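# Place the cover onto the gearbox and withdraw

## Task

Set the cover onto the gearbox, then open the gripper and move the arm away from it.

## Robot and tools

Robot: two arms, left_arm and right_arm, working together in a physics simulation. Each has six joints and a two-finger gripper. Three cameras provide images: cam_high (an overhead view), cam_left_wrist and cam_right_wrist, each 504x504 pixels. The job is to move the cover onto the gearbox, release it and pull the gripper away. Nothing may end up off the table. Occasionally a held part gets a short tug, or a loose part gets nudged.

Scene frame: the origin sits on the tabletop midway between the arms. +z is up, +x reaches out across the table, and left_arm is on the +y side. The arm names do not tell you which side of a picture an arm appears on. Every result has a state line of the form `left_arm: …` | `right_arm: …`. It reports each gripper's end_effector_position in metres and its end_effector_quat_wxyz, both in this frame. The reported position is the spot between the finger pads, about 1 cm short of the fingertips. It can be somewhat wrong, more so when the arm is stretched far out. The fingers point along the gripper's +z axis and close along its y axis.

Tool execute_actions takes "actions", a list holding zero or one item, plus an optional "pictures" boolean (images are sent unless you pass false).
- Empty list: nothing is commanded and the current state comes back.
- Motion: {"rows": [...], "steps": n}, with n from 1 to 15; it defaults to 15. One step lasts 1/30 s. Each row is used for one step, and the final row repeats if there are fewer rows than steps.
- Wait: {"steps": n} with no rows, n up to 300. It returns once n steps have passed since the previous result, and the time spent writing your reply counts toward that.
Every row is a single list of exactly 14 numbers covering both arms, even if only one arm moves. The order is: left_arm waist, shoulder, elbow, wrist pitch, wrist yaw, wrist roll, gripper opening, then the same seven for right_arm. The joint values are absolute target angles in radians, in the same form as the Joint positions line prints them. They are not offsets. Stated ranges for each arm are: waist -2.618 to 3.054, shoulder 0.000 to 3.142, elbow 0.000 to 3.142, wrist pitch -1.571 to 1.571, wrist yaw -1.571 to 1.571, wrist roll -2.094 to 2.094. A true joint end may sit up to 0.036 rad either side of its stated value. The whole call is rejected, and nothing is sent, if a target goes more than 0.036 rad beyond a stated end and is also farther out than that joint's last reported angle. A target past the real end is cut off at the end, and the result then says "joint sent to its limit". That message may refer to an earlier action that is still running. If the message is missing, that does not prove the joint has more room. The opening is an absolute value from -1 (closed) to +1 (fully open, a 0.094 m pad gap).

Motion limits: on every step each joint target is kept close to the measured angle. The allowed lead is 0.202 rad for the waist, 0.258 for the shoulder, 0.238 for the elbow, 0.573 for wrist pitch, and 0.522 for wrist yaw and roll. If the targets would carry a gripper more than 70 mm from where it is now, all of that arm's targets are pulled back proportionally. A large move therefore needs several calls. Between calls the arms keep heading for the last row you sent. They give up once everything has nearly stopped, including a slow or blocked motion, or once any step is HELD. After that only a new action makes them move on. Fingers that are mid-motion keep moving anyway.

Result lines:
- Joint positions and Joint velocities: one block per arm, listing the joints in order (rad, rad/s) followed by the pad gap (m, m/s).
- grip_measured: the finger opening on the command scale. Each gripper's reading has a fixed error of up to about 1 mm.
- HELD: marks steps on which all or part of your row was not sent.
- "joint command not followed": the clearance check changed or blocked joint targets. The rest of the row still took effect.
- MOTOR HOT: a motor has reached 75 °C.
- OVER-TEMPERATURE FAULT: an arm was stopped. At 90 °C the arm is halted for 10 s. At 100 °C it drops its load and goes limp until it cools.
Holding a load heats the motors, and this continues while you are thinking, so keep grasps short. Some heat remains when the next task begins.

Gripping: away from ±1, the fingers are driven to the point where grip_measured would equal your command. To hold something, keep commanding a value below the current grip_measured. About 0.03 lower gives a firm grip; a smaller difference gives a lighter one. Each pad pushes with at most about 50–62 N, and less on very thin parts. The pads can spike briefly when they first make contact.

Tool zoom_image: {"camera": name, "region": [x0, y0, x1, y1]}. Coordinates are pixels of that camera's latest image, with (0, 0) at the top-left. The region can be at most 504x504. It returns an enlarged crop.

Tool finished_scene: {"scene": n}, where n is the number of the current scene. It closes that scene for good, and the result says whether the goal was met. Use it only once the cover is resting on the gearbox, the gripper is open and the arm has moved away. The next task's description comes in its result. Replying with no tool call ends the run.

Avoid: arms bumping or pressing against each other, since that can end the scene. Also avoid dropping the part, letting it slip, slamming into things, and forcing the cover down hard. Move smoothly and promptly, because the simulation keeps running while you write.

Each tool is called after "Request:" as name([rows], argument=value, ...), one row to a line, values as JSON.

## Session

Request:
execute_actions(actions=[])

Scene clock: 0.00 s of 4500.00 s.
left_arm: end_effector_position=(+0.3804, +0.0117, +0.1241) grip_measured=+1.000 end_effector_quat_wxyz=(+0.457, -0.337, +0.814, -0.125) | right_arm: end_effector_position=(+0.2786, -0.5445, +0.1481) grip_measured=+1.000 end_effector_quat_wxyz=(-0.169, -0.089, +0.973, -0.127)
Joint positions: left_arm=[-1.277  2.068  1.563 -0.578 -0.897 -1.634  0.094] | right_arm=[-0.519  1.968  1.801 -1.466  0.421 -0.867  0.094]
Joint velocities: left_arm=[ 0.002 -0.012 -0.012  0.066 -0.066 -0.022  0.   ] | right_arm=[-0.002 -0.007 -0.002  0.037  0.022  0.037  0.   ]
Motor temperatures (°C, as the motors report them): left_arm=[29 32 31 38 29 30] | right_arm=[30 38 34 32 29 31]

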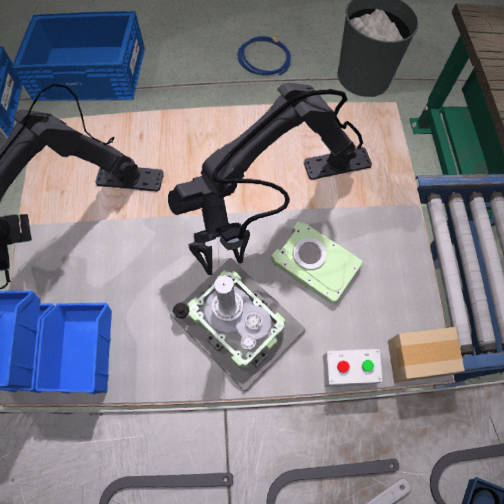

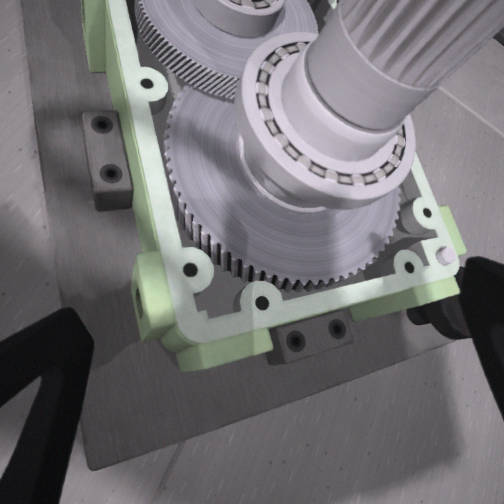

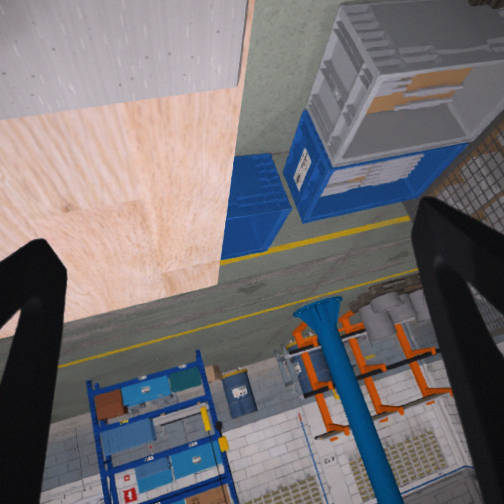

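Request:
zoom_image(camera="cam_high", region=[160,200,380,400])

Region (160, 200, 380, 400) of cam_high's 504x504 image, scaled by 2.291, with more detail than that image has; it fills the top 458 rows of this view, and the rest is white.

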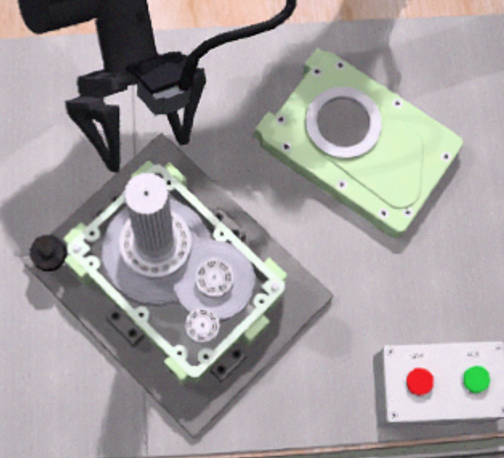

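Request:
execute_actions([
  {"rows":[[-1.277,1.9,1.5,-0.578,-0.897,-1.634,1,-0.4,1.7,1.6,-1.2,0.3,-0.6,1],[-1.277,1.8,1.4,-0.5,-0.897,-1.634,1,-0.3,1.5,1.4,-1.0,0.2,-0.4,1],[-1.277,1.7,1.3,-0.4,-0.897,-1.5,1,-0.2,1.3,1.2,-0.8,0.1,-0.2,1],[-1.277,1.6,1.2,-0.3,-0.897,-1.3,1,-0.1,1.0,0.9,-0.5,0,0,1],[-1.277,1.5,1.1,-0.2,-0.897,-1.1,1,0,0.7,0.6,-0.3,0,0,1],[-1.25,1.4,1.0,-0.1,-0.85,-0.9,1,0,0.4,0.3,0,0,0,1],[-1.2,1.3,0.9,0,-0.8,-0.7,1,0,0.3,0.2,0,0,0,1],[-1.1,1.2,0.8,0,-0.7,-0.5,1,0,0.3,0.2,0,0,0,1],[-1.0,1.1,0.6,0.1,-0.5,-0.3,1,0,0.3,0.2,0,0,0,1],[-0.9,1.0,0.5,0.2,-0.3,-0.1,1,0,0.3,0.2,0,0,0,1],[-0.8,1.0,0.4,0.2,-0.2,0,1,0,0.3,0.2,0,0,0,1]]},
], pictures=false)

Request:
execute_actions([
  {"rows":[[-0.61,1.05,0.33,0.35,0,0,1,0,0.3,0.2,0,0,0,1]]},
], pictures=false)

Request:
execute_actions([
  {"rows":[[-0.61,1.28,0.25,0.67,0,0,1,0,0.3,0.2,0,0,0,1]]},
], pictures=false)

Request:
execute_actions([
  {"steps":15},
])

Scene clock: 3.90 s of 4500.00 s.
left_arm: end_effector_position=(+0.3523, +0.2273, +0.1984) grip_measured=+1.000 end_effector_quat_wxyz=(+0.564, -0.066, +0.807, -0.164) | right_arm: end_effector_position=(+0.4053, -0.3255, +0.2320) grip_measured=+1.000 end_effector_quat_wxyz=(+0.497, +0.037, +0.863, -0.084)
Joint positions: left_arm=[-0.804  0.978  0.498  0.137 -0.391 -0.5    0.094] | right_arm=[ 0.008  1.071  0.847 -0.29   0.035 -0.106  0.094]
Joint velocities: left_arm=[ 0.369 -0.398 -1.463  0.476  1.004  2.777  0.   ] | right_arm=[ 0.002 -2.65  -2.298  2.117 -0.168  0.681  0.   ]
Motor temperatures (°C, as the motors report them): left_arm=[29 35 32 38 29 30] | right_arm=[30 39 34 32 29 31]
Steps of this call (steps 1 to 90: nothing new was sent; then 0.40 s passed at rest; steps 91 to 105: all 15 steps of this action). Readings (joint positions):
91: left_arm=[-1.277 2.054 1.551 -0.570 -0.891 -1.634] | right_arm=[-0.509 1.936 1.757 -1.413 0.412 -0.827]
92: left_arm=[-1.277 2.015 1.507 -0.552 -0.883 -1.634] | right_arm=[-0.485 1.886 1.683 -1.347 0.391 -0.769]
94: left_arm=[-1.277 1.875 1.353 -0.482 -0.877 -1.563] | right_arm=[-0.404 1.786 1.570 -1.233 0.321 -0.645]
98: left_arm=[-1.238 1.515 1.016 -0.240 -0.820 -1.187] | right_arm=[-0.209 1.586 1.362 -0.947 0.189 -0.398]
105: the state above

Scene clock: 4.40 s of 4500.00 s.
left_arm: end_effector_position=(+0.3458, +0.2304, +0.1241) grip_measured=+1.000 end_effector_quat_wxyz=(+0.528, +0.163, +0.826, -0.112) | right_arm: end_effector_position=(+0.3105, -0.3043, +0.1936) grip_measured=+1.000 end_effector_quat_wxyz=(+0.649, +0.064, +0.756, -0.061)
Joint positions: left_arm=[-0.617  1.064  0.32   0.315 -0.021 -0.023  0.094] | right_arm=[ 0.007  0.315  0.196 -0.033  0.007 -0.008  0.094]
Joint velocities: left_arm=[ 0.002 -0.007 -0.002  0.11   0.007  0.125  0.   ] | right_arm=[ 0.012 -0.007 -0.002  0.11   0.066  0.095  0.   ]
Motor temperatures (°C, as the motors report them): left_arm=[29 35 32 39 29 30] | right_arm=[30 39 34 32 29 31]
Steps of this call (steps 1 to 15: all 15 steps of this action). Readings (joint positions):
1: left_arm=[-0.766 0.980 0.445 0.175 -0.314 -0.404] | right_arm=[0.007 0.977 0.768 -0.225 0.030 -0.085]
2: left_arm=[-0.708 0.999 0.401 0.210 -0.247 -0.323] | right_arm=[0.007 0.881 0.690 -0.174 0.025 -0.069]
4: left_arm=[-0.632 1.045 0.344 0.228 -0.171 -0.210] | right_arm=[0.007 0.686 0.535 -0.101 0.018 -0.046]
8: left_arm=[-0.617 1.064 0.320 0.249 -0.075 -0.089] | right_arm=[0.007 0.345 0.255 -0.048 0.011 -0.021]
15: the state above

Scene clock: 4.90 s of 4500.00 s.
left_arm: end_effector_position=(+0.3566, +0.2231, +0.0939) grip_measured=+1.000 end_effector_quat_wxyz=(+0.538, +0.172, +0.817, -0.115) | right_arm: end_effector_position=(+0.3110, -0.3043, +0.1966) grip_measured=+1.000 end_effector_quat_wxyz=(+0.654, +0.065, +0.752, -0.060)
Joint positions: left_arm=[-0.617  1.29   0.253  0.633 -0.009 -0.007  0.094] | right_arm=[ 0.007  0.315  0.196 -0.021  0.006 -0.005  0.094]
Joint velocities: left_arm=[ 0.007  0.002  0.007  0.125 -0.022 -0.037  0.   ] | right_arm=[-0.012 -0.022 -0.007 -0.11   0.007 -0.007  0.   ]
Motor temperatures (°C, as the motors report them): left_arm=[29 35 32 39 29 30] | right_arm=[30 39 34 32 29 31]
Steps of this call (steps 1 to 15: all 15 steps of this action). Readings (joint positions):
1: left_arm=[-0.617 1.091 0.309 0.372 -0.019 -0.020] | right_arm=[0.007 0.315 0.196 -0.030 0.007 -0.007]
2: left_arm=[-0.617 1.150 0.303 0.451 -0.016 -0.017] | right_arm=[0.007 0.315 0.196 -0.028 0.007 -0.007]
4: left_arm=[-0.617 1.250 0.286 0.529 -0.013 -0.013] | right_arm=[0.007 0.315 0.196 -0.025 0.007 -0.006]
8: left_arm=[-0.617 1.290 0.253 0.567 -0.010 -0.009] | right_arm=[0.007 0.315 0.196 -0.022 0.007 -0.005]
15: the state above

Scene clock: 5.40 s of 4500.00 s.
left_arm: end_effector_position=(+0.3578, +0.2225, +0.0969) grip_measured=+1.000 end_effector_quat_wxyz=(+0.544, +0.171, +0.813, -0.116) | right_arm: end_effector_position=(+0.3110, -0.3043, +0.1966) grip_measured=+1.000 end_effector_quat_wxyz=(+0.654, +0.065, +0.752, -0.060)
Joint positions: left_arm=[-0.617  1.29   0.253  0.646 -0.008 -0.006  0.094] | right_arm=[ 0.007  0.315  0.196 -0.02   0.006 -0.005  0.094]
Joint velocities: left_arm=[-0.007  0.017 -0.007  0.007  0.022 -0.037  0.   ] | right_arm=[-0.007  0.002 -0.002 -0.007  0.051  0.007  0.   ]
Motor temperatures (°C, as the motors report them): left_arm=[29 35 32 39 29 30] | right_arm=[30 39 34 32 29 31]
Steps of this call (steps 1 to 15: the robot went on to your last target). Readings (joint positions):
1: left_arm=[-0.617 1.290 0.253 0.636 -0.009 -0.007] | right_arm=[0.007 0.315 0.196 -0.021 0.006 -0.005]
2: left_arm=[-0.617 1.290 0.253 0.638 -0.008 -0.007] | right_arm=[0.007 0.315 0.196 -0.020 0.006 -0.005]
4: left_arm=[-0.617 1.290 0.253 0.642 -0.008 -0.006] | right_arm=[0.007 0.315 0.196 -0.020 0.006 -0.005]
8: left_arm=[-0.617 1.290 0.253 0.645 -0.008 -0.006] | right_arm=[0.007 0.315 0.196 -0.020 0.006 -0.005]
15: the state above

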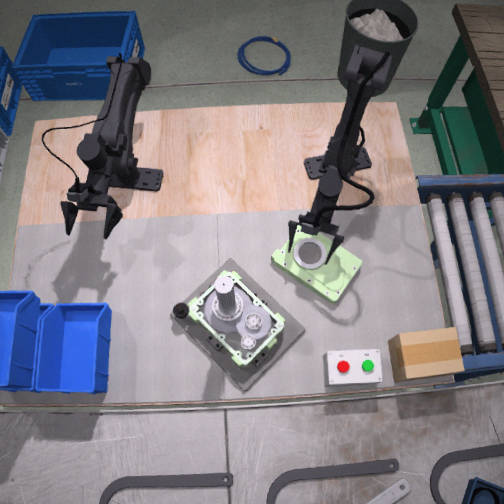

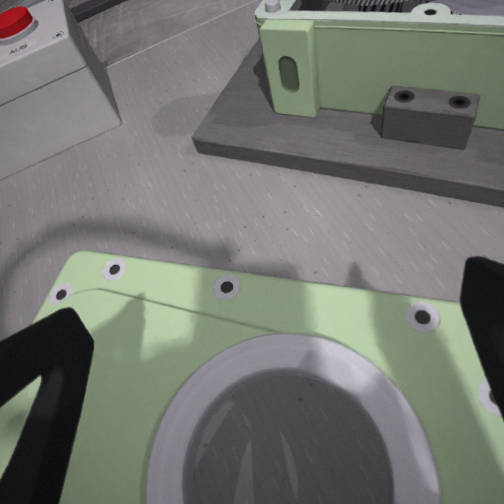

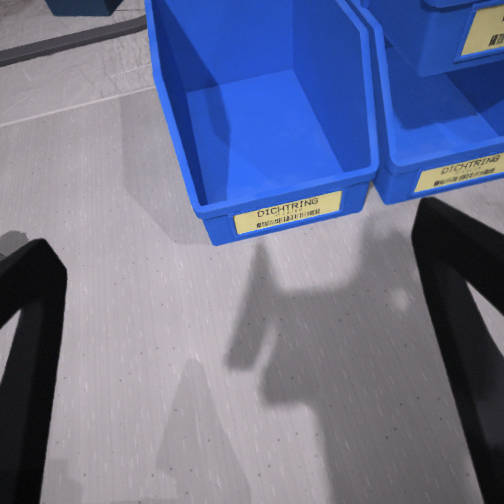

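Request:
execute_actions([
  {"rows":[[-0.605,1.35,0.28,0.73,0,0,1,0,0.3,0.2,0,0,0,1],[-0.6,1.4,0.28,0.79,0,0,1,0,0.3,0.2,0,0,0,1],[-0.6,1.45,0.28,0.85,0,0,1,0,0.3,0.2,0,0,0,1],[-0.6,1.5,0.28,0.9,0,0,1,0,0.3,0.2,0,0,0,1],[-0.6,1.55,0.28,0.95,0,0,1,0,0.3,0.2,0,0,0,1],[-0.6,1.605,0.28,1.0,0,0,1,0,0.3,0.2,0,0,0,1]]},
], pictures=false)

Request:
execute_actions([
  {"steps":15},
])

Scene clock: 7.23 s of 4500.00 s.
left_arm: end_effector_position=(+0.3760, +0.2167, +0.0628) grip_measured=+1.000 end_effector_quat_wxyz=(+0.546, +0.171, +0.812, -0.113) | right_arm: end_effector_position=(+0.3110, -0.3043, +0.1966) grip_measured=+1.000 end_effector_quat_wxyz=(+0.654, +0.065, +0.752, -0.060)
Joint positions: left_arm=[-0.61   1.604  0.257  0.958 -0.008  0.     0.094] | right_arm=[ 0.007  0.315  0.196 -0.02   0.006 -0.005  0.094]
Joint velocities: left_arm=[-0.017 -0.007  0.002  0.168  0.022  0.037  0.   ] | right_arm=[ 0.002 -0.012 -0.002 -0.081 -0.081 -0.037  0.   ]
Motor temperatures (°C, as the motors report them): left_arm=[29 34 32 40 29 30] | right_arm=[30 39 34 33 29 31]
Steps of this call (steps 1 to 15: the robot went on to your last target; steps 16 to 40: nothing new was sent; steps 41 to 55: all 15 steps of this action). Readings (joint positions):
41: left_arm=[-0.617 1.297 0.253 0.656 -0.008 -0.006] | right_arm=[0.007 0.315 0.196 -0.020 0.006 -0.005]
42: left_arm=[-0.616 1.319 0.253 0.682 -0.008 -0.006] | right_arm=[0.007 0.315 0.196 -0.020 0.006 -0.005]
44: left_arm=[-0.612 1.400 0.255 0.754 -0.008 -0.006] | right_arm=[0.007 0.315 0.196 -0.020 0.006 -0.005]
48: left_arm=[-0.610 1.586 0.256 0.882 -0.009 0.000] | right_arm=[0.007 0.315 0.196 -0.020 0.006 -0.005]
55: the state above

Scene clock: 7.73 s of 4500.00 s.
left_arm: end_effector_position=(+0.3775, +0.2160, +0.0669) grip_measured=+1.000 end_effector_quat_wxyz=(+0.553, +0.170, +0.808, -0.115) | right_arm: end_effector_position=(+0.3110, -0.3043, +0.1966) grip_measured=+1.000 end_effector_quat_wxyz=(+0.654, +0.065, +0.752, -0.060)
Joint positions: left_arm=[-0.61   1.604  0.257  0.976 -0.008  0.     0.094] | right_arm=[ 0.007  0.315  0.196 -0.02   0.006 -0.005  0.094]
Joint velocities: left_arm=[-0.007 -0.007  0.002  0.051 -0.007 -0.022  0.   ] | right_arm=[ 0.002 -0.002 -0.007 -0.007 -0.037 -0.037  0.   ]
Motor temperatures (°C, as the motors report them): left_arm=[29 34 32 40 29 30] | right_arm=[30 39 34 33 29 31]
Steps of this call (steps 1 to 15: the robot went on to your last target). Readings (joint positions):
1: left_arm=[-0.610 1.604 0.257 0.962 -0.008 0.000] | right_arm=[0.007 0.315 0.196 -0.020 0.006 -0.005]
2: left_arm=[-0.610 1.604 0.257 0.966 -0.008 0.000] | right_arm=[0.007 0.315 0.196 -0.020 0.006 -0.005]
4: left_arm=[-0.610 1.604 0.257 0.970 -0.008 0.000] | right_arm=[0.007 0.315 0.196 -0.020 0.006 -0.005]
8: left_arm=[-0.610 1.604 0.257 0.974 -0.008 0.000] | right_arm=[0.007 0.315 0.196 -0.020 0.006 -0.005]
15: the state above

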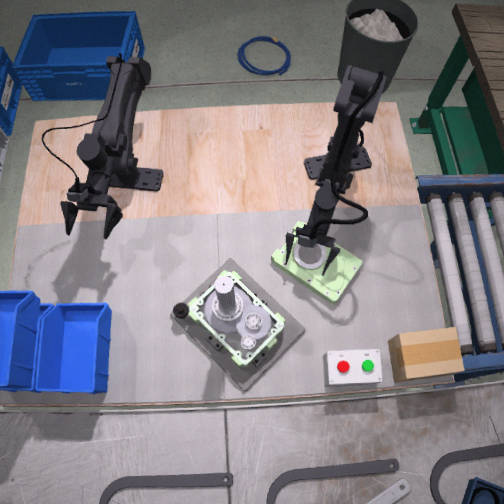

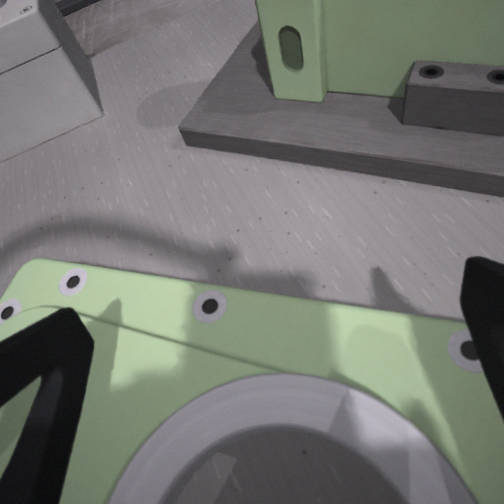

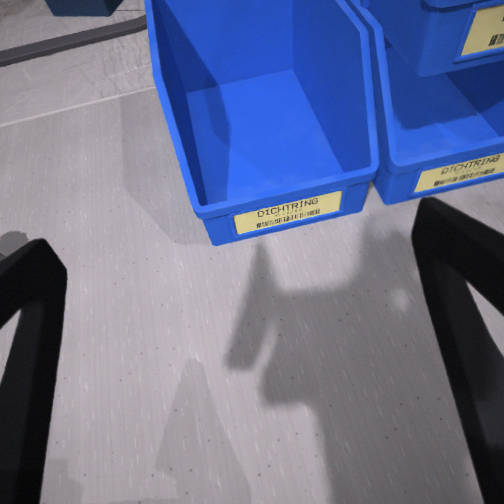

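Request:
execute_actions([
  {"rows":[[-0.6,1.56,0.2,1.02,0,0,1,0,0.3,0.2,0,0,0,1],[-0.6,1.53,0.16,1.03,0,0,1,0,0.3,0.2,0,0,0,1],[-0.6,1.5,0.12,1.04,0,0,1,0,0.3,0.2,0,0,0,1],[-0.6,1.475,0.08,1.04,0,0,1,0,0.3,0.2,0,0,0,1]]},
])

Scene clock: 9.30 s of 4500.00 s.
left_arm: end_effector_position=(+0.3368, +0.2342, +0.0552) grip_measured=+1.000 end_effector_quat_wxyz=(+0.545, +0.171, +0.813, -0.113) | right_arm: end_effector_position=(+0.3110, -0.3043, +0.1967) grip_measured=+1.000 end_effector_quat_wxyz=(+0.654, +0.065, +0.751, -0.060)
Joint positions: left_arm=[-0.61   1.495  0.088  1.016 -0.008  0.     0.094] | right_arm=[ 0.007  0.315  0.196 -0.02   0.006 -0.005  0.094]
Joint velocities: left_arm=[ 0.007 -0.002 -0.007 -0.051 -0.066  0.007  0.   ] | right_arm=[ 0.012 -0.017 -0.002  0.051  0.007  0.022  0.   ]
Motor temperatures (°C, as the motors report them): left_arm=[29 34 33 40 29 30] | right_arm=[30 39 35 33 29 31]
Steps of this call (steps 1 to 15: the robot went on to your last target; steps 16 to 32: nothing new was sent; steps 33 to 47: all 15 steps of this action). Readings (joint positions):
33: left_arm=[-0.610 1.602 0.253 0.981 -0.008 0.000] | right_arm=[0.007 0.315 0.196 -0.020 0.006 -0.005]
34: left_arm=[-0.610 1.590 0.236 0.989 -0.008 0.000] | right_arm=[0.007 0.315 0.196 -0.020 0.006 -0.005]
36: left_arm=[-0.610 1.541 0.172 1.007 -0.008 0.000] | right_arm=[0.007 0.315 0.196 -0.020 0.006 -0.005]
40: left_arm=[-0.610 1.495 0.089 1.012 -0.008 0.000] | right_arm=[0.007 0.315 0.196 -0.020 0.006 -0.005]
47: the state above

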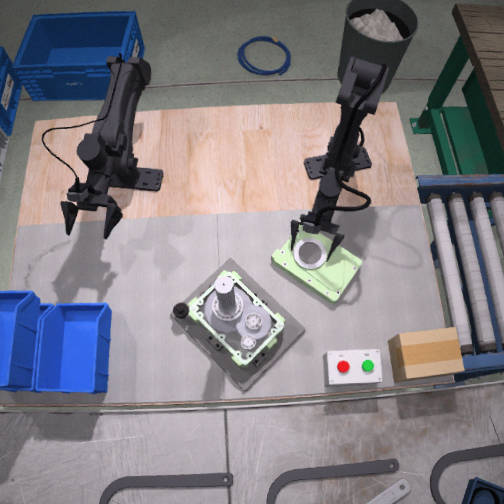

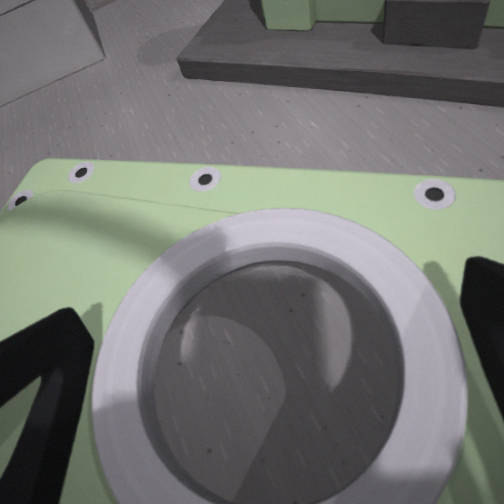

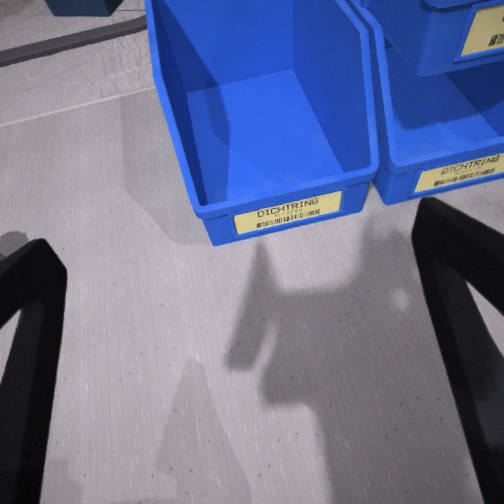

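Request:
execute_actions([
  {"rows":[[-0.6,1.52,0.08,1.08,0,0,1,0,0.3,0.2,0,0,0,1],[-0.6,1.55,0.08,1.12,0,0,1,0,0.3,0.2,0,0,0,1],[-0.6,1.58,0.07,1.16,0,0,1,0,0.3,0.2,0,0,0,1],[-0.6,1.62,0.065,1.2,0,0,1,0,0.3,0.2,0,0,0,1]]},
], pictures=false)

Request:
execute_actions([
  {"steps":10},
])

Scene clock: 10.53 s of 4500.00 s.
left_arm: end_effector_position=(+0.3428, +0.2315, +0.0547) grip_measured=+1.000 end_effector_quat_wxyz=(+0.560, +0.170, +0.802, -0.115) | right_arm: end_effector_position=(+0.3110, -0.3043, +0.1967) grip_measured=+1.000 end_effector_quat_wxyz=(+0.654, +0.065, +0.751, -0.060)
Joint positions: left_arm=[-0.61   1.611  0.088  1.171 -0.008  0.003  0.094] | right_arm=[ 0.007  0.315  0.196 -0.02   0.006 -0.005  0.094]
Joint velocities: left_arm=[-0.002 -0.017  0.007  0.007 -0.022  0.022  0.   ] | right_arm=[ 0.012 -0.002 -0.007 -0.022  0.022 -0.007  0.   ]
Motor temperatures (°C, as the motors report them): left_arm=[29 34 33 41 29 30] | right_arm=[30 39 35 34 29 31]
Steps of this call (steps 1 to 15: the robot went on to your last target; steps 16 to 22: nothing new was sent; steps 23 to 37: all 15 steps of this action). Readings (joint positions):
23: left_arm=[-0.610 1.497 0.088 1.021 -0.008 0.000] | right_arm=[0.007 0.315 0.196 -0.020 0.006 -0.005]
24: left_arm=[-0.610 1.507 0.088 1.036 -0.008 0.000] | right_arm=[0.007 0.315 0.196 -0.020 0.006 -0.005]
26: left_arm=[-0.610 1.551 0.088 1.085 -0.008 0.000] | right_arm=[0.007 0.315 0.196 -0.020 0.006 -0.005]
30: left_arm=[-0.610 1.608 0.088 1.150 -0.008 0.003] | right_arm=[0.007 0.315 0.196 -0.020 0.006 -0.005]
37: the state above

Scene clock: 10.87 s of 4500.00 s.
left_arm: end_effector_position=(+0.3432, +0.2313, +0.0558) grip_measured=+1.000 end_effector_quat_wxyz=(+0.562, +0.170, +0.801, -0.116) | right_arm: end_effector_position=(+0.3110, -0.3043, +0.1967) grip_measured=+1.000 end_effector_quat_wxyz=(+0.654, +0.065, +0.751, -0.060)
Joint positions: left_arm=[-0.61   1.611  0.088  1.176 -0.008  0.003  0.094] | right_arm=[ 0.007  0.315  0.196 -0.02   0.006 -0.005  0.094]
Joint velocities: left_arm=[-0.012  0.017  0.007  0.037  0.051  0.007  0.   ] | right_arm=[ 0.022 -0.022  0.002  0.037 -0.022  0.007  0.   ]
Motor temperatures (°C, as the motors report them): left_arm=[29 34 33 41 29 30] | right_arm=[30 39 35 34 29 31]
Steps of this call (steps 1 to 10: the robot went on to your last target). Readings (joint positions):
1: left_arm=[-0.610 1.611 0.088 1.173 -0.008 0.003] | right_arm=[0.007 0.315 0.196 -0.020 0.006 -0.005]
2: left_arm=[-0.610 1.611 0.088 1.173 -0.008 0.003] | right_arm=[0.007 0.315 0.196 -0.020 0.006 -0.005]
4: left_arm=[-0.610 1.611 0.088 1.174 -0.008 0.003] | right_arm=[0.007 0.315 0.196 -0.020 0.006 -0.005]
8: left_arm=[-0.610 1.611 0.088 1.176 -0.008 0.003] | right_arm=[0.007 0.315 0.196 -0.020 0.006 -0.005]
10: the state above

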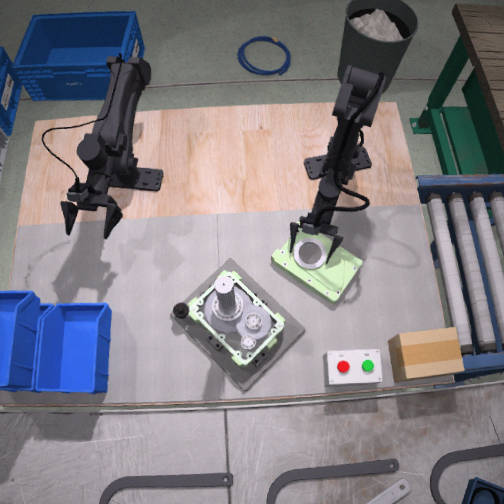

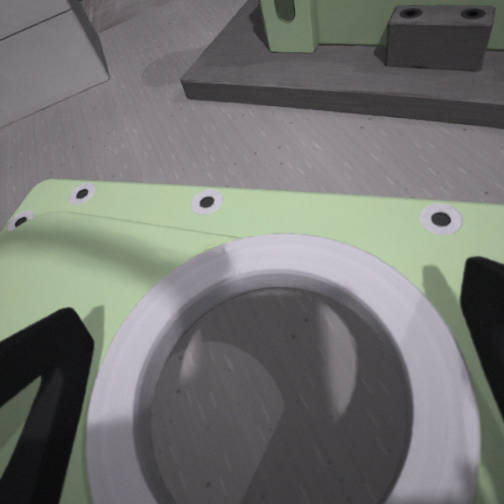

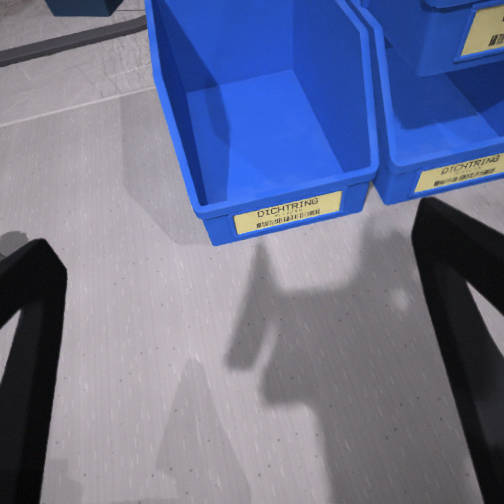

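Request:
execute_actions([
  {"rows":[[-0.6,1.6,0.05,1.22,0,0,1,0,0.3,0.2,0,0,0,1],[-0.6,1.6,0.03,1.22,0,0,1,0,0.3,0.2,0,0,0,1],[-0.6,1.6,0.025,1.22,0,0,1,0,0.3,0.2,0,0,0,1],[-0.6,1.6,0.025,1.22,0,0,1,0,0.3,0.2,0,0,0,1],[-0.6,1.6,0.025,1.21,0,0,1,0,0.3,0.2,0,0,0,1],[-0.6,1.62,0.025,1.2,0,0,1,0,0.3,0.2,0,0,0,1]]},
])

Scene clock: 12.17 s of 4500.00 s.
left_arm: end_effector_position=(+0.3331, +0.2359, +0.0502) grip_measured=+1.000 end_effector_quat_wxyz=(+0.558, +0.172, +0.804, -0.114) | right_arm: end_effector_position=(+0.3110, -0.3043, +0.1967) grip_measured=+1.000 end_effector_quat_wxyz=(+0.654, +0.065, +0.751, -0.060)
Joint positions: left_arm=[-0.61   1.611  0.047  1.205 -0.008  0.005  0.094] | right_arm=[ 0.007  0.315  0.196 -0.02   0.006 -0.005  0.094]
Joint velocities: left_arm=[-0.002 -0.002 -0.007 -0.007 -0.081  0.007  0.   ] | right_arm=[ 0.007  0.002 -0.022 -0.051  0.051 -0.007  0.   ]
Motor temperatures (°C, as the motors report them): left_arm=[29 34 32 41 29 30] | right_arm=[30 39 35 34 29 31]
Steps of this call (steps 1 to 15: the robot went on to your last target; steps 16 to 24: nothing new was sent; steps 25 to 39: all 15 steps of this action). Readings (joint positions):
25: left_arm=[-0.610 1.611 0.085 1.180 -0.008 0.003] | right_arm=[0.007 0.315 0.196 -0.020 0.006 -0.005]
26: left_arm=[-0.610 1.611 0.078 1.188 -0.008 0.003] | right_arm=[0.007 0.315 0.196 -0.020 0.006 -0.005]
28: left_arm=[-0.610 1.611 0.057 1.196 -0.008 0.003] | right_arm=[0.007 0.315 0.196 -0.020 0.006 -0.005]
32: left_arm=[-0.610 1.611 0.047 1.205 -0.008 0.005] | right_arm=[0.007 0.315 0.196 -0.020 0.006 -0.005]
39: the state above

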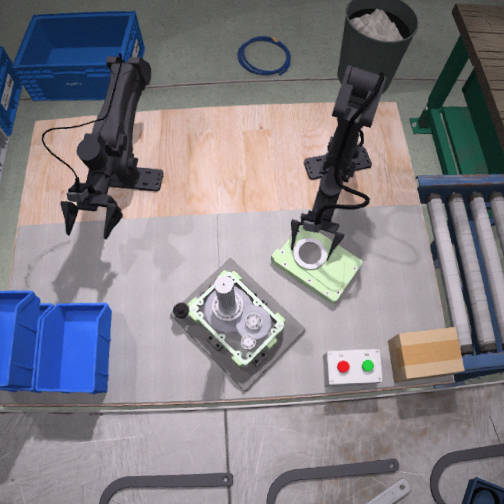

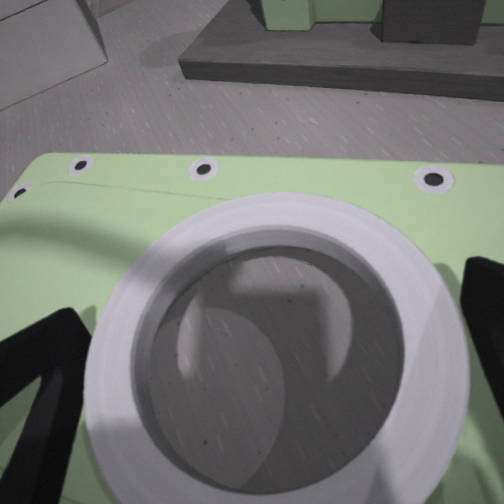

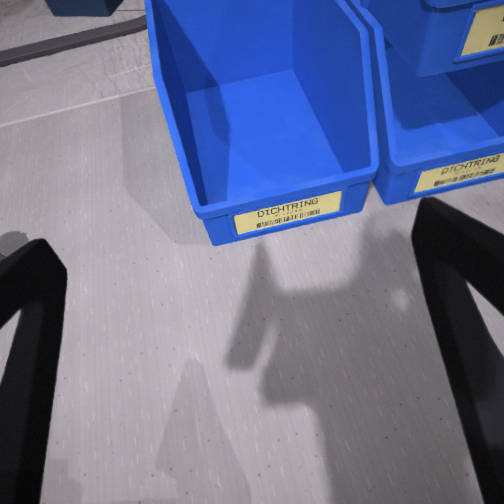

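Left finger now beside the boss. Lower a bit via q4, then close.

Request:
execute_actions([
  {"rows":[[-0.6,1.62,0.025,1.17,0,0,1,0,0.3,0.2,0,0,0,1],[-0.6,1.62,0.025,1.16,0,0,1,0,0.3,0.2,0,0,0,1]],"steps":12},
], pictures=false)

Request:
execute_actions([
  {"rows":[[-0.6,1.62,0.025,1.16,0,0,0.9,0,0.3,0.2,0,0,0,1],[-0.6,1.62,0.025,1.16,0,0,0.86,0,0.3,0.2,0,0,0,1],[-0.6,1.62,0.025,1.16,0,0,0.8,0,0.3,0.2,0,0,0,1]]},
])

Scene clock: 13.20 s of 4500.00 s.
left_arm: end_effector_position=(+0.3330, +0.2359, +0.0501) grip_measured=+1.000 end_effector_quat_wxyz=(+0.557, +0.172, +0.804, -0.114) | right_arm: end_effector_position=(+0.3110, -0.3043, +0.1967) grip_measured=+1.000 end_effector_quat_wxyz=(+0.654, +0.065, +0.751, -0.060)
Joint positions: left_arm=[-0.61   1.611  0.047  1.205 -0.008  0.005  0.094] | right_arm=[ 0.007  0.315  0.196 -0.02   0.006 -0.005  0.094]
Joint velocities: left_arm=[ 0.007 -0.017 -0.017 -0.022 -0.037 -0.007  0.   ] | right_arm=[-0.002  0.012 -0.017  0.037 -0.066  0.081  0.   ]
Motor temperatures (°C, as the motors report them): left_arm=[29 34 32 41 29 30] | right_arm=[30 39 35 34 29 31]
Steps of this call (steps 1 to 15: the robot went on to your last target; steps 16 to 19: nothing new was sent; steps 20 to 31: all 12 steps of this action). Readings (joint positions):
20: left_arm=[-0.610 1.611 0.047 1.205 -0.008 0.005] | right_arm=[0.007 0.315 0.196 -0.020 0.006 -0.005]
21: left_arm=[-0.610 1.611 0.047 1.205 -0.008 0.005] | right_arm=[0.007 0.315 0.196 -0.020 0.006 -0.005]
23: left_arm=[-0.610 1.611 0.047 1.205 -0.008 0.005] | right_arm=[0.007 0.315 0.196 -0.020 0.006 -0.005]
27: left_arm=[-0.610 1.611 0.047 1.205 -0.008 0.005] | right_arm=[0.007 0.315 0.196 -0.020 0.006 -0.005]
31: the state above

Scene clock: 13.70 s of 4500.00 s.
left_arm: end_effector_position=(+0.3332, +0.2363, +0.0501) grip_measured=+0.839 end_effector_quat_wxyz=(+0.558, +0.172, +0.804, -0.113) | right_arm: end_effector_position=(+0.3110, -0.3043, +0.1967) grip_measured=+1.000 end_effector_quat_wxyz=(+0.654, +0.065, +0.751, -0.060)
Joint positions: left_arm=[-0.609  1.611  0.047  1.205 -0.009  0.008  0.086] | right_arm=[ 0.007  0.315  0.196 -0.02   0.006 -0.005  0.094]
Joint velocities: left_arm=[ 0.002  0.002 -0.002  0.007  0.022 -0.051 -0.   ] | right_arm=[ 0.002  0.017 -0.012 -0.095 -0.007  0.007  0.   ]
Motor temperatures (°C, as the motors report them): left_arm=[29 34 32 41 29 30] | right_arm=[30 39 35 34 29 31]
Steps of this call (steps 1 to 15: all 15 steps of this action). Readings (joint positions):
1: left_arm=[-0.610 1.611 0.047 1.205 -0.008 0.005] | right_arm=[0.007 0.315 0.196 -0.020 0.006 -0.005]
2: left_arm=[-0.610 1.611 0.047 1.205 -0.009 0.005] | right_arm=[0.007 0.315 0.196 -0.020 0.006 -0.005]
4: left_arm=[-0.609 1.611 0.047 1.205 -0.009 0.008] | right_arm=[0.007 0.315 0.196 -0.020 0.006 -0.005]
8: left_arm=[-0.609 1.611 0.047 1.205 -0.009 0.008] | right_arm=[0.007 0.315 0.196 -0.020 0.006 -0.005]
15: the state above

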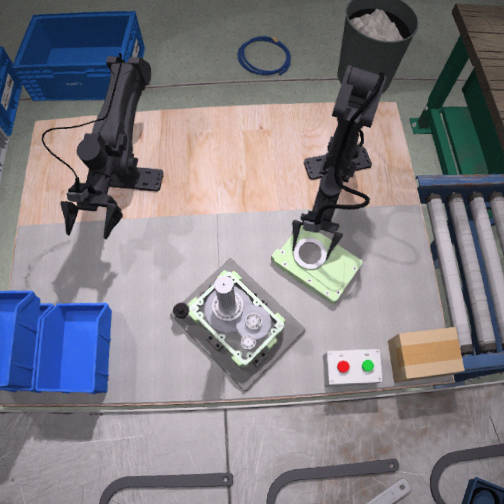

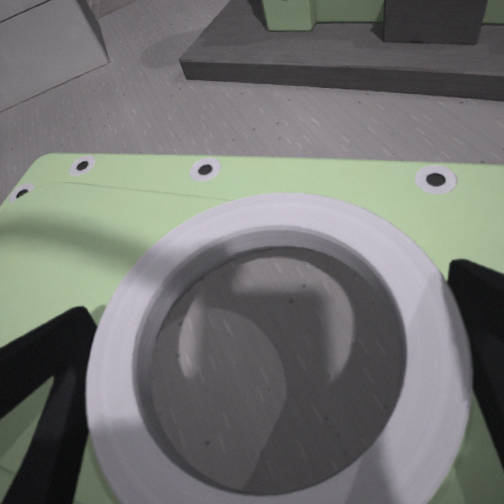

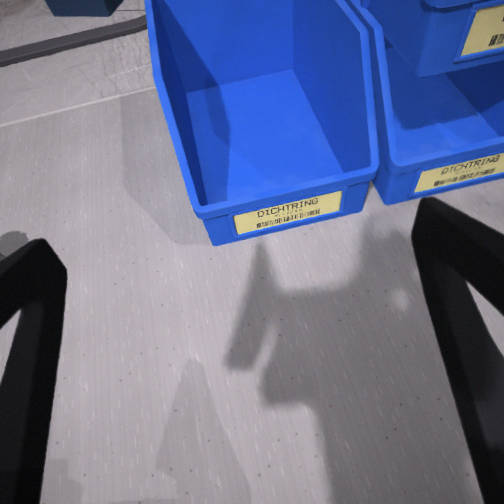

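Request:
execute_actions([
  {"rows":[[-0.6,1.6,0.08,1.25,0,0,0.8,0,0.3,0.2,0,0,0,1],[-0.6,1.58,0.1,1.29,0,0,0.8,0,0.3,0.2,0,0,0,1],[-0.6,1.55,0.11,1.27,0,0,0.8,0,0.3,0.2,0,0,0,1],[-0.6,1.52,0.12,1.23,0,0,0.8,0,0.3,0.2,0,0,0,1],[-0.6,1.48,0.13,1.18,0,0,0.8,0,0.3,0.2,0,0,0,1],[-0.6,1.44,0.14,1.13,0,0,0.8,0,0.3,0.2,0,0,0,1],[-0.6,1.4,0.15,1.08,0,0,0.8,0,0.3,0.2,0,0,0,1],[-0.6,1.36,0.16,1.03,0,0,0.8,0,0.3,0.2,0,0,0,1],[-0.6,1.32,0.17,0.98,0,0,0.8,0,0.3,0.2,0,0,0,1],[-0.6,1.28,0.18,0.93,0,0,0.8,0,0.3,0.2,0,0,0,1],[-0.6,1.24,0.19,0.88,0,0,0.8,0,0.3,0.2,0,0,0,1],[-0.6,1.2,0.2,0.83,0,0,0.8,0,0.3,0.2,0,0,0,1],[-0.6,1.16,0.21,0.78,0,0,0.8,0,0.3,0.2,0,0,0,1]]},
], pictures=false)

Request:
execute_actions([
  {"rows":[[-0.6,1.12,0.24,0.71,0,0,0.8,0,0.3,0.2,0,0,0,1],[-0.6,1.08,0.27,0.64,0,0,0.8,0,0.3,0.2,0,0,0,1],[-0.6,1.04,0.3,0.57,0,0,0.8,0,0.3,0.2,0,0,0,1],[-0.6,1.0,0.325,0.5,0,0,0.8,0,0.3,0.2,0,0,0,1],[-0.6,0.96,0.35,0.43,0,0,0.8,0,0.3,0.2,0,0,0,1],[-0.6,0.92,0.38,0.36,0,0,0.8,0,0.3,0.2,0,0,0,1],[-0.6,0.91,0.43,0.3,0,0,0.8,0,0.3,0.2,0,0,0,1],[-0.6,0.9,0.48,0.24,0,0,0.8,0,0.3,0.2,0,0,0,1],[-0.6,0.89,0.53,0.18,0,0,0.8,0,0.3,0.2,0,0,0,1],[-0.6,0.88,0.58,0.12,0,0,0.8,0,0.3,0.2,0,0,0,1],[-0.6,0.88,0.63,0.07,0,0,0.8,0,0.3,0.2,0,0,0,1],[-0.6,0.88,0.68,0.02,0,0,0.8,0,0.3,0.2,0,0,0,1],[-0.6,0.88,0.73,-0.03,0,0,0.8,0,0.3,0.2,0,0,0,1],[-0.6,0.88,0.78,-0.08,0,0,0.8,0,0.3,0.2,0,0,0,1],[-0.6,0.88,0.81,-0.11,0,0,0.8,0,0.3,0.2,0,0,0,1]]},
])

Scene clock: 16.47 s of 4500.00 s.
left_arm: end_effector_position=(+0.3332, +0.2344, +0.0787) grip_measured=+0.839 end_effector_quat_wxyz=(+0.537, +0.170, +0.818, -0.118) | right_arm: end_effector_position=(+0.3110, -0.3043, +0.1967) grip_measured=+1.000 end_effector_quat_wxyz=(+0.654, +0.065, +0.751, -0.060)
Joint positions: left_arm=[-0.609  1.23   0.135  0.689  0.001 -0.01   0.086] | right_arm=[ 0.007  0.315  0.196 -0.02   0.006 -0.005  0.094]
Joint velocities: left_arm=[ 0.027 -0.53   0.129 -0.696  0.037  0.007  0.   ] | right_arm=[ 0.022 -0.007 -0.002 -0.007 -0.051 -0.037  0.   ]
Motor temperatures (°C, as the motors report them): left_arm=[29 34 32 42 29 30] | right_arm=[30 38 35 35 29 31]
Steps of this call (steps 1 to 15: the robot went on to your last target; steps 16 to 68: nothing new was sent; steps 69 to 83: all 15 steps of this action). Readings (joint positions):
69: left_arm=[-0.609 1.611 0.048 1.206 -0.009 0.008] | right_arm=[0.007 0.315 0.196 -0.020 0.006 -0.005]
70: left_arm=[-0.609 1.611 0.049 1.207 -0.009 0.008] | right_arm=[0.007 0.315 0.196 -0.020 0.006 -0.005]
72: left_arm=[-0.609 1.596 0.057 1.181 -0.009 0.008] | right_arm=[0.007 0.315 0.196 -0.020 0.006 -0.005]
76: left_arm=[-0.609 1.482 0.085 1.013 -0.007 0.003] | right_arm=[0.007 0.315 0.196 -0.020 0.006 -0.005]
83: the state above

Scene clock: 16.97 s of 4500.00 s.
left_arm: end_effector_position=(+0.3253, +0.2369, +0.1204) grip_measured=+0.839 end_effector_quat_wxyz=(+0.447, +0.179, +0.871, -0.102) | right_arm: end_effector_position=(+0.3110, -0.3043, +0.1967) grip_measured=+1.000 end_effector_quat_wxyz=(+0.654, +0.065, +0.751, -0.060)
Joint positions: left_arm=[-0.609  0.983  0.446 -0.082  0.007 -0.017  0.086] | right_arm=[ 0.007  0.315  0.196 -0.02   0.006 -0.005  0.094]
Joint velocities: left_arm=[-0.017 -0.1    0.803 -1.443  0.022 -0.081  0.001] | right_arm=[ 0.007  0.007 -0.002  0.007  0.007  0.007  0.   ]
Motor temperatures (°C, as the motors report them): left_arm=[29 34 33 42 29 30] | right_arm=[30 38 35 35 29 31]
Steps of this call (steps 1 to 15: all 15 steps of this action). Readings (joint positions):
1: left_arm=[-0.609 1.211 0.144 0.658 0.001 -0.010] | right_arm=[0.007 0.315 0.196 -0.020 0.006 -0.005]
2: left_arm=[-0.609 1.191 0.158 0.612 0.001 -0.010] | right_arm=[0.007 0.315 0.196 -0.020 0.006 -0.005]
4: left_arm=[-0.609 1.144 0.190 0.506 0.002 -0.012] | right_arm=[0.007 0.315 0.196 -0.020 0.006 -0.005]
8: left_arm=[-0.609 1.045 0.261 0.285 0.004 -0.015] | right_arm=[0.007 0.315 0.196 -0.020 0.006 -0.005]
15: the state above

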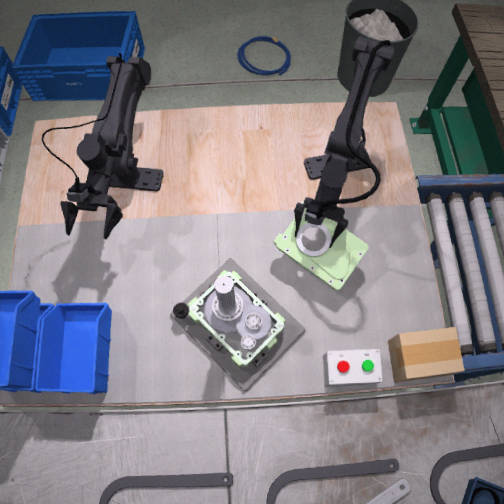

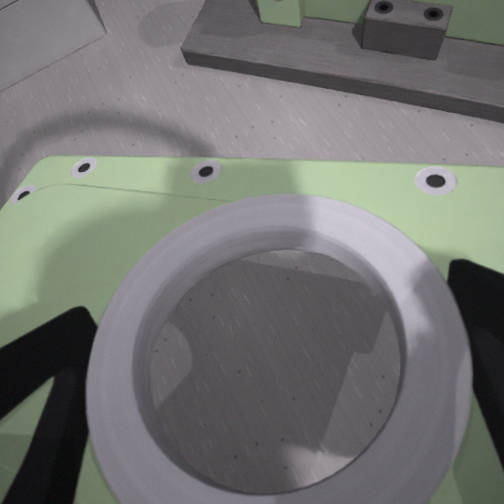

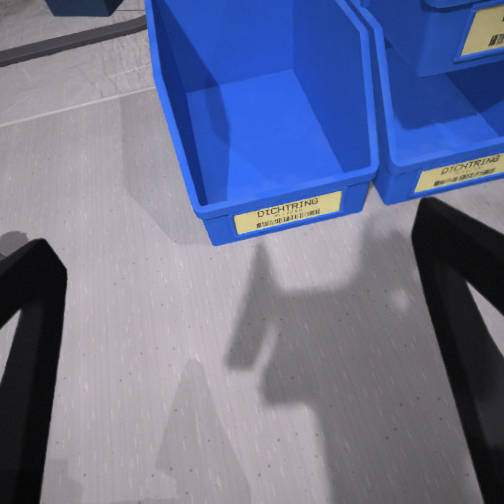

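Request:
execute_actions([
  {"steps":30},
], pictures=false)

Scene clock: 17.97 s of 4500.00 s.
left_arm: end_effector_position=(+0.3192, +0.2386, +0.1559) grip_measured=+0.839 end_effector_quat_wxyz=(+0.401, +0.184, +0.892, -0.095) | right_arm: end_effector_position=(+0.3110, -0.3043, +0.1967) grip_measured=+1.000 end_effector_quat_wxyz=(+0.654, +0.065, +0.751, -0.060)
Joint positions: left_arm=[-0.609  0.98   0.669 -0.411  0.012 -0.018  0.086] | right_arm=[ 0.007  0.315  0.196 -0.02   0.006 -0.005  0.094]
Joint velocities: left_arm=[ 0.012  0.002 -0.017 -0.037 -0.022 -0.051  0.001] | right_arm=[ 0.017 -0.022  0.002  0.037 -0.037 -0.037  0.   ]
Motor temperatures (°C, as the motors report them): left_arm=[29 34 34 43 29 30] | right_arm=[30 38 35 35 29 31]
Steps of this call (steps 1 to 30: the robot went on to your last target). Readings (joint positions):
1: left_arm=[-0.609 0.981 0.473 -0.125 0.007 -0.017] | right_arm=[0.007 0.315 0.196 -0.020 0.006 -0.005]
2: left_arm=[-0.609 0.980 0.496 -0.160 0.007 -0.017] | right_arm=[0.007 0.315 0.196 -0.020 0.006 -0.005]
4: left_arm=[-0.609 0.980 0.537 -0.217 0.008 -0.017] | right_arm=[0.007 0.315 0.196 -0.020 0.006 -0.005]
8: left_arm=[-0.609 0.980 0.601 -0.301 0.010 -0.018] | right_arm=[0.007 0.315 0.196 -0.020 0.006 -0.005]
30: the state above

Request:
execute_actions([
  {"rows":[[-0.6,0.97,0.71,-0.22,0,0,0.8,0,0.3,0.2,0,0,0,1],[-0.6,0.97,0.71,-0.2,0,0,0.8,0,0.3,0.2,0,0,0,1],[-0.6,0.97,0.71,-0.18,0,0,0.8,0,0.3,0.2,0,0,0,1],[-0.6,0.97,0.71,-0.16,0,0,0.8,0,0.3,0.2,0,0,0,1],[-0.6,0.97,0.71,-0.14,0,0,0.8,0,0.3,0.2,0,0,0,1],[-0.6,0.97,0.71,-0.12,0,0,0.8,0,0.3,0.2,0,0,0,1],[-0.6,0.97,0.71,-0.1,0,0,0.8,0,0.3,0.2,0,0,0,1],[-0.6,0.97,0.71,-0.1,0,0,0.8,0,0.3,0.2,0,0,0,1]]},
], pictures=false)

Scene clock: 19.30 s of 4500.00 s.
left_arm: end_effector_position=(+0.3336, +0.2321, +0.1661) grip_measured=+0.839 end_effector_quat_wxyz=(+0.431, +0.181, +0.878, -0.101) | right_arm: end_effector_position=(+0.3110, -0.3043, +0.1967) grip_measured=+1.000 end_effector_quat_wxyz=(+0.654, +0.065, +0.751, -0.060)
Joint positions: left_arm=[-0.609  1.005  0.669 -0.318  0.012 -0.018  0.086] | right_arm=[ 0.007  0.315  0.196 -0.02   0.006 -0.005  0.094]
Joint velocities: left_arm=[-0.002  0.012 -0.002  0.11   0.007 -0.037 -0.   ] | right_arm=[-0.017 -0.022 -0.002 -0.066  0.007 -0.037  0.   ]
Motor temperatures (°C, as the motors report them): left_arm=[29 34 34 45 29 30] | right_arm=[30 38 35 35 29 31]
Steps of this call (steps 1 to 15: the robot went on to your last target; steps 16 to 25: nothing new was sent; steps 26 to 40: all 15 steps of this action). Readings (joint positions):
26: left_arm=[-0.609 0.982 0.669 -0.420 0.012 -0.018] | right_arm=[0.007 0.315 0.196 -0.020 0.006 -0.005]
27: left_arm=[-0.609 0.985 0.669 -0.417 0.012 -0.018] | right_arm=[0.007 0.315 0.196 -0.020 0.006 -0.005]
29: left_arm=[-0.609 0.996 0.669 -0.407 0.012 -0.018] | right_arm=[0.007 0.315 0.196 -0.020 0.006 -0.005]
33: left_arm=[-0.609 1.005 0.669 -0.372 0.012 -0.018] | right_arm=[0.007 0.315 0.196 -0.020 0.006 -0.005]
40: the state above

Request:
execute_actions([
  {"rows":[[-0.6,0.98,0.75,-0.13,0,0,0.8,0,0.3,0.2,0,0,0,1],[-0.6,0.98,0.76,-0.13,0,0,0.8,0,0.3,0.2,0,0,0,1],[-0.6,0.98,0.77,-0.13,0,0,0.8,0,0.3,0.2,0,0,0,1],[-0.6,0.98,0.78,-0.13,0,0,0.8,0,0.3,0.2,0,0,0,1],[-0.6,0.98,0.79,-0.13,0,0,0.8,0,0.3,0.2,0,0,0,1],[-0.6,0.98,0.8,-0.13,0,0,0.8,0,0.3,0.2,0,0,0,1],[-0.6,0.98,0.81,-0.13,0,0,0.8,0,0.3,0.2,0,0,0,1],[-0.6,0.98,0.82,-0.13,0,0,0.8,0,0.3,0.2,0,0,0,1],[-0.6,0.98,0.83,-0.13,0,0,0.8,0,0.3,0.2,0,0,0,1],[-0.6,0.98,0.84,-0.13,0,0,0.8,0,0.3,0.2,0,0,0,1],[-0.6,0.98,0.85,-0.13,0,0,0.8,0,0.3,0.2,0,0,0,1],[-0.6,0.98,0.86,-0.13,0,0,0.8,0,0.3,0.2,0,0,0,1],[-0.6,0.98,0.87,-0.13,0,0,0.8,0,0.3,0.2,0,0,0,1],[-0.6,0.98,0.88,-0.13,0,0,0.8,0,0.3,0.2,0,0,0,1],[-0.6,0.98,0.89,-0.13,0,0,0.8,0,0.3,0.2,0,0,0,1]]},
], pictures=false)

Scene clock: 21.37 s of 4500.00 s.
left_arm: end_effector_position=(+0.3331, +0.2312, +0.1706) grip_measured=+0.839 end_effector_quat_wxyz=(+0.412, +0.186, +0.886, -0.099) | right_arm: end_effector_position=(+0.3110, -0.3043, +0.1967) grip_measured=+1.000 end_effector_quat_wxyz=(+0.654, +0.065, +0.751, -0.060)
Joint positions: left_arm=[-0.609  1.031  0.73  -0.395  0.018 -0.014  0.086] | right_arm=[ 0.007  0.315  0.196 -0.02   0.006 -0.005  0.094]
Joint velocities: left_arm=[-0.012  0.037  0.193 -0.139  0.051 -0.022  0.   ] | right_arm=[ 0.007  0.007  0.012 -0.037  0.022  0.037  0.   ]
Motor temperatures (°C, as the motors report them): left_arm=[29 34 35 46 29 30] | right_arm=[30 38 36 35 29 31]
Steps of this call (steps 1 to 15: the robot went on to your last target; steps 16 to 47: nothing new was sent; steps 48 to 62: all 15 steps of this action). Readings (joint positions):
48: left_arm=[-0.609 1.010 0.663 -0.314 0.018 -0.012] | right_arm=[0.007 0.315 0.196 -0.020 0.006 -0.005]
49: left_arm=[-0.609 1.010 0.663 -0.316 0.018 -0.012] | right_arm=[0.007 0.315 0.196 -0.020 0.006 -0.005]
51: left_arm=[-0.609 1.013 0.669 -0.327 0.018 -0.012] | right_arm=[0.007 0.315 0.196 -0.020 0.006 -0.005]
55: left_arm=[-0.609 1.022 0.690 -0.354 0.018 -0.013] | right_arm=[0.007 0.315 0.196 -0.020 0.006 -0.005]
62: the state above

Request:
execute_actions([
  {"rows":[[-0.65,1.01,0.78,-0.22,-0.06,-0.04,0.8,0,0.3,0.2,0,0,0,1],[-0.68,1.02,0.78,-0.21,-0.1,-0.06,0.8,0,0.3,0.2,0,0,0,1],[-0.71,1.03,0.78,-0.2,-0.14,-0.08,0.8,0,0.3,0.2,0,0,0,1],[-0.74,1.04,0.78,-0.19,-0.18,-0.1,0.8,0,0.3,0.2,0,0,0,1],[-0.77,1.05,0.78,-0.18,-0.22,-0.12,0.8,0,0.3,0.2,0,0,0,1],[-0.8,1.06,0.78,-0.17,-0.26,-0.14,0.8,0,0.3,0.2,0,0,0,1],[-0.83,1.07,0.78,-0.16,-0.3,-0.16,0.8,0,0.3,0.2,0,0,0,1],[-0.86,1.08,0.78,-0.15,-0.34,-0.18,0.8,0,0.3,0.2,0,0,0,1],[-0.89,1.09,0.78,-0.14,-0.38,-0.2,0.8,0,0.3,0.2,0,0,0,1],[-0.92,1.1,0.78,-0.13,-0.42,-0.22,0.8,0,0.3,0.2,0,0,0,1],[-0.95,1.11,0.78,-0.12,-0.46,-0.24,0.8,0,0.3,0.2,0,0,0,1],[-0.98,1.12,0.78,-0.11,-0.5,-0.26,0.8,0,0.3,0.2,0,0,0,1],[-1.01,1.13,0.78,-0.1,-0.54,-0.28,0.8,0,0.3,0.2,0,0,0,1],[-1.04,1.14,0.78,-0.1,-0.58,-0.3,0.8,0,0.3,0.2,0,0,0,1]]},
], pictures=false)

Scene clock: 27.10 s of 4500.00 s.
left_arm: end_effector_position=(+0.3158, +0.1675, +0.1545) grip_measured=+0.839 end_effector_quat_wxyz=(+0.427, +0.180, +0.885, -0.046) | right_arm: end_effector_position=(+0.3110, -0.3043, +0.1967) grip_measured=+1.000 end_effector_quat_wxyz=(+0.654, +0.065, +0.751, -0.060)
Joint positions: left_arm=[-1.008  1.169  0.743 -0.326 -0.388 -0.245  0.086] | right_arm=[ 0.007  0.315  0.196 -0.02   0.006 -0.005  0.094]
Joint velocities: left_arm=[-0.628  0.193 -0.017  0.3   -0.637 -0.505 -0.001] | right_arm=[-0.007  0.002 -0.012  0.007  0.037  0.022  0.   ]
Motor temperatures (°C, as the motors report them): left_arm=[29 34 39 50 29 30] | right_arm=[30 38 36 36 29 31]
Steps of this call (steps 1 to 30: the robot went on to your last target; steps 31 to 90: nothing new was sent; then 2.23 s passed at rest; steps 91 to 105: all 15 steps of this action). Readings (joint positions):
91: left_arm=[-0.615 1.033 0.765 -0.408 0.010 -0.020] | right_arm=[0.007 0.315 0.196 -0.020 0.006 -0.005]
92: left_arm=[-0.629 1.034 0.762 -0.405 -0.012 -0.029] | right_arm=[0.007 0.315 0.196 -0.020 0.006 -0.005]
94: left_arm=[-0.676 1.047 0.756 -0.401 -0.067 -0.052] | right_arm=[0.007 0.315 0.196 -0.020 0.006 -0.005]
98: left_arm=[-0.800 1.096 0.747 -0.385 -0.173 -0.116] | right_arm=[0.007 0.315 0.196 -0.020 0.006 -0.005]
105: the state above

Request:
execute_actions([
  {"rows":[[-1.07,1.15,0.78,-0.1,-0.62,-0.33,0.8,0,0.3,0.2,0,0,0,1],[-1.1,1.16,0.78,-0.1,-0.66,-0.36,0.8,0,0.3,0.2,0,0,0,1],[-1.13,1.17,0.78,-0.09,-0.7,-0.39,0.8,0,0.3,0.2,0,0,0,1],[-1.16,1.18,0.78,-0.08,-0.74,-0.42,0.8,0,0.3,0.2,0,0,0,1],[-1.19,1.19,0.78,-0.07,-0.78,-0.45,0.8,0,0.3,0.2,0,0,0,1],[-1.22,1.2,0.78,-0.06,-0.82,-0.48,0.8,0,0.3,0.2,0,0,0,1],[-1.25,1.21,0.78,-0.05,-0.86,-0.5,0.8,0,0.3,0.2,0,0,0,1],[-1.28,1.22,0.78,-0.04,-0.9,-0.52,0.8,0,0.3,0.2,0,0,0,1],[-1.31,1.23,0.78,-0.03,-0.94,-0.54,0.8,0,0.3,0.2,0,0,0,1],[-1.34,1.24,0.78,-0.03,-0.98,-0.56,0.8,0,0.3,0.2,0,0,0,1],[-1.37,1.25,0.78,-0.03,-1.02,-0.58,0.8,0,0.3,0.2,0,0,0,1],[-1.4,1.26,0.78,-0.03,-1.06,-0.6,0.8,0,0.3,0.2,0,0,0,1],[-1.42,1.27,0.78,-0.03,-1.1,-0.63,0.8,0,0.3,0.2,0,0,0,1],[-1.44,1.28,0.78,-0.03,-1.13,-0.66,0.8,0,0.3,0.2,0,0,0,1]]},
], pictures=false)

Request:
execute_actions([
  {"steps":20},
])

Scene clock: 28.70 s of 4500.00 s.
left_arm: end_effector_position=(+0.2753, +0.1068, +0.1699) grip_measured=+0.839 end_effector_quat_wxyz=(+0.533, +0.095, +0.840, -0.047) | right_arm: end_effector_position=(+0.3110, -0.3043, +0.1967) grip_measured=+1.000 end_effector_quat_wxyz=(+0.654, +0.065, +0.751, -0.060)
Joint positions: left_arm=[-1.419  1.305  0.743 -0.181 -0.885 -0.592  0.086] | right_arm=[ 0.007  0.315  0.196 -0.02   0.006 -0.005  0.094]
Joint velocities: left_arm=[-0.505  0.188 -0.012  0.227 -0.681 -0.505 -0.001] | right_arm=[-0.027 -0.002 -0.017  0.037 -0.081  0.051  0.   ]
Motor temperatures (°C, as the motors report them): left_arm=[29 34 39 51 29 30] | right_arm=[30 38 36 36 29 31]
Steps of this call (steps 1 to 30: the robot went on to your last target; steps 31 to 33: nothing new was sent; steps 34 to 48: all 15 steps of this action). Readings (joint positions):
34: left_arm=[-1.041 1.178 0.743 -0.281 -0.500 -0.316] | right_arm=[0.007 0.315 0.196 -0.020 0.006 -0.005]
35: left_arm=[-1.052 1.180 0.743 -0.280 -0.518 -0.326] | right_arm=[0.007 0.315 0.196 -0.020 0.006 -0.005]
37: left_arm=[-1.095 1.192 0.743 -0.276 -0.571 -0.356] | right_arm=[0.007 0.315 0.196 -0.020 0.006 -0.005]
41: left_arm=[-1.218 1.234 0.743 -0.245 -0.679 -0.441] | right_arm=[0.007 0.315 0.196 -0.020 0.006 -0.005]
48: the state above

Scene clock: 29.37 s of 4500.00 s.
left_arm: end_effector_position=(+0.2787, +0.1135, +0.1816) grip_measured=+0.839 end_effector_quat_wxyz=(+0.565, +0.039, +0.823, -0.046) | right_arm: end_effector_position=(+0.3110, -0.3043, +0.1967) grip_measured=+1.000 end_effector_quat_wxyz=(+0.654, +0.065, +0.751, -0.060)
Joint positions: left_arm=[-1.44   1.314  0.743 -0.153 -0.999 -0.672  0.086] | right_arm=[ 0.007  0.315  0.196 -0.02   0.006 -0.005  0.094]
Joint velocities: left_arm=[-0.002 -0.022 -0.022 -0.125 -0.022 -0.007 -0.001] | right_arm=[ 0.007  0.012 -0.007 -0.022 -0.022 -0.007  0.   ]
Motor temperatures (°C, as the motors report them): left_arm=[29 34 39 51 30 30] | right_arm=[30 38 36 36 29 31]
Steps of this call (steps 1 to 20: the robot went on to your last target). Readings (joint positions):
1: left_arm=[-1.432 1.310 0.743 -0.175 -0.903 -0.608] | right_arm=[0.007 0.315 0.196 -0.020 0.006 -0.005]
2: left_arm=[-1.438 1.313 0.743 -0.170 -0.915 -0.622] | right_arm=[0.007 0.315 0.196 -0.020 0.006 -0.005]
4: left_arm=[-1.440 1.314 0.743 -0.165 -0.938 -0.641] | right_arm=[0.007 0.315 0.196 -0.020 0.006 -0.005]
8: left_arm=[-1.440 1.314 0.743 -0.159 -0.981 -0.660] | right_arm=[0.007 0.315 0.196 -0.020 0.006 -0.005]
20: the state above

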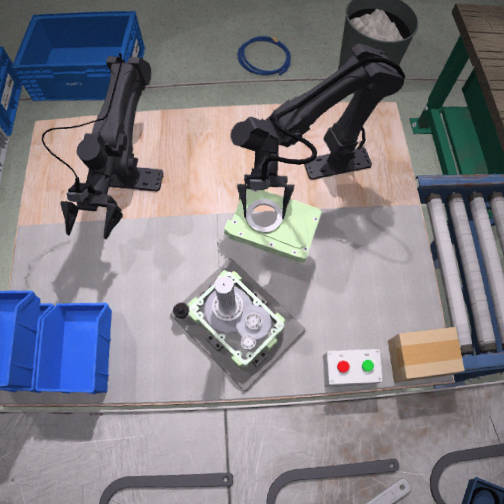

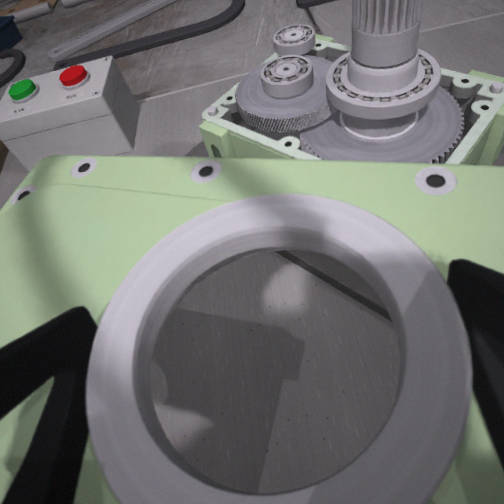

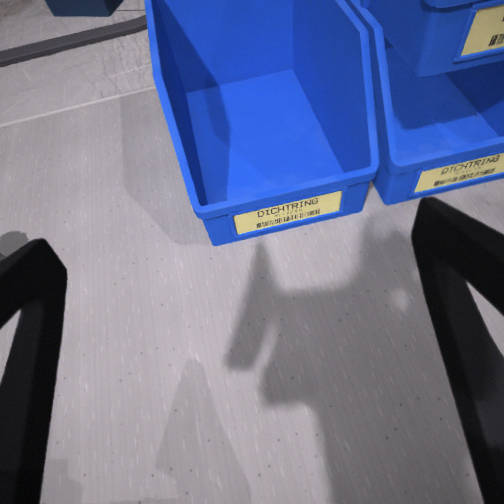

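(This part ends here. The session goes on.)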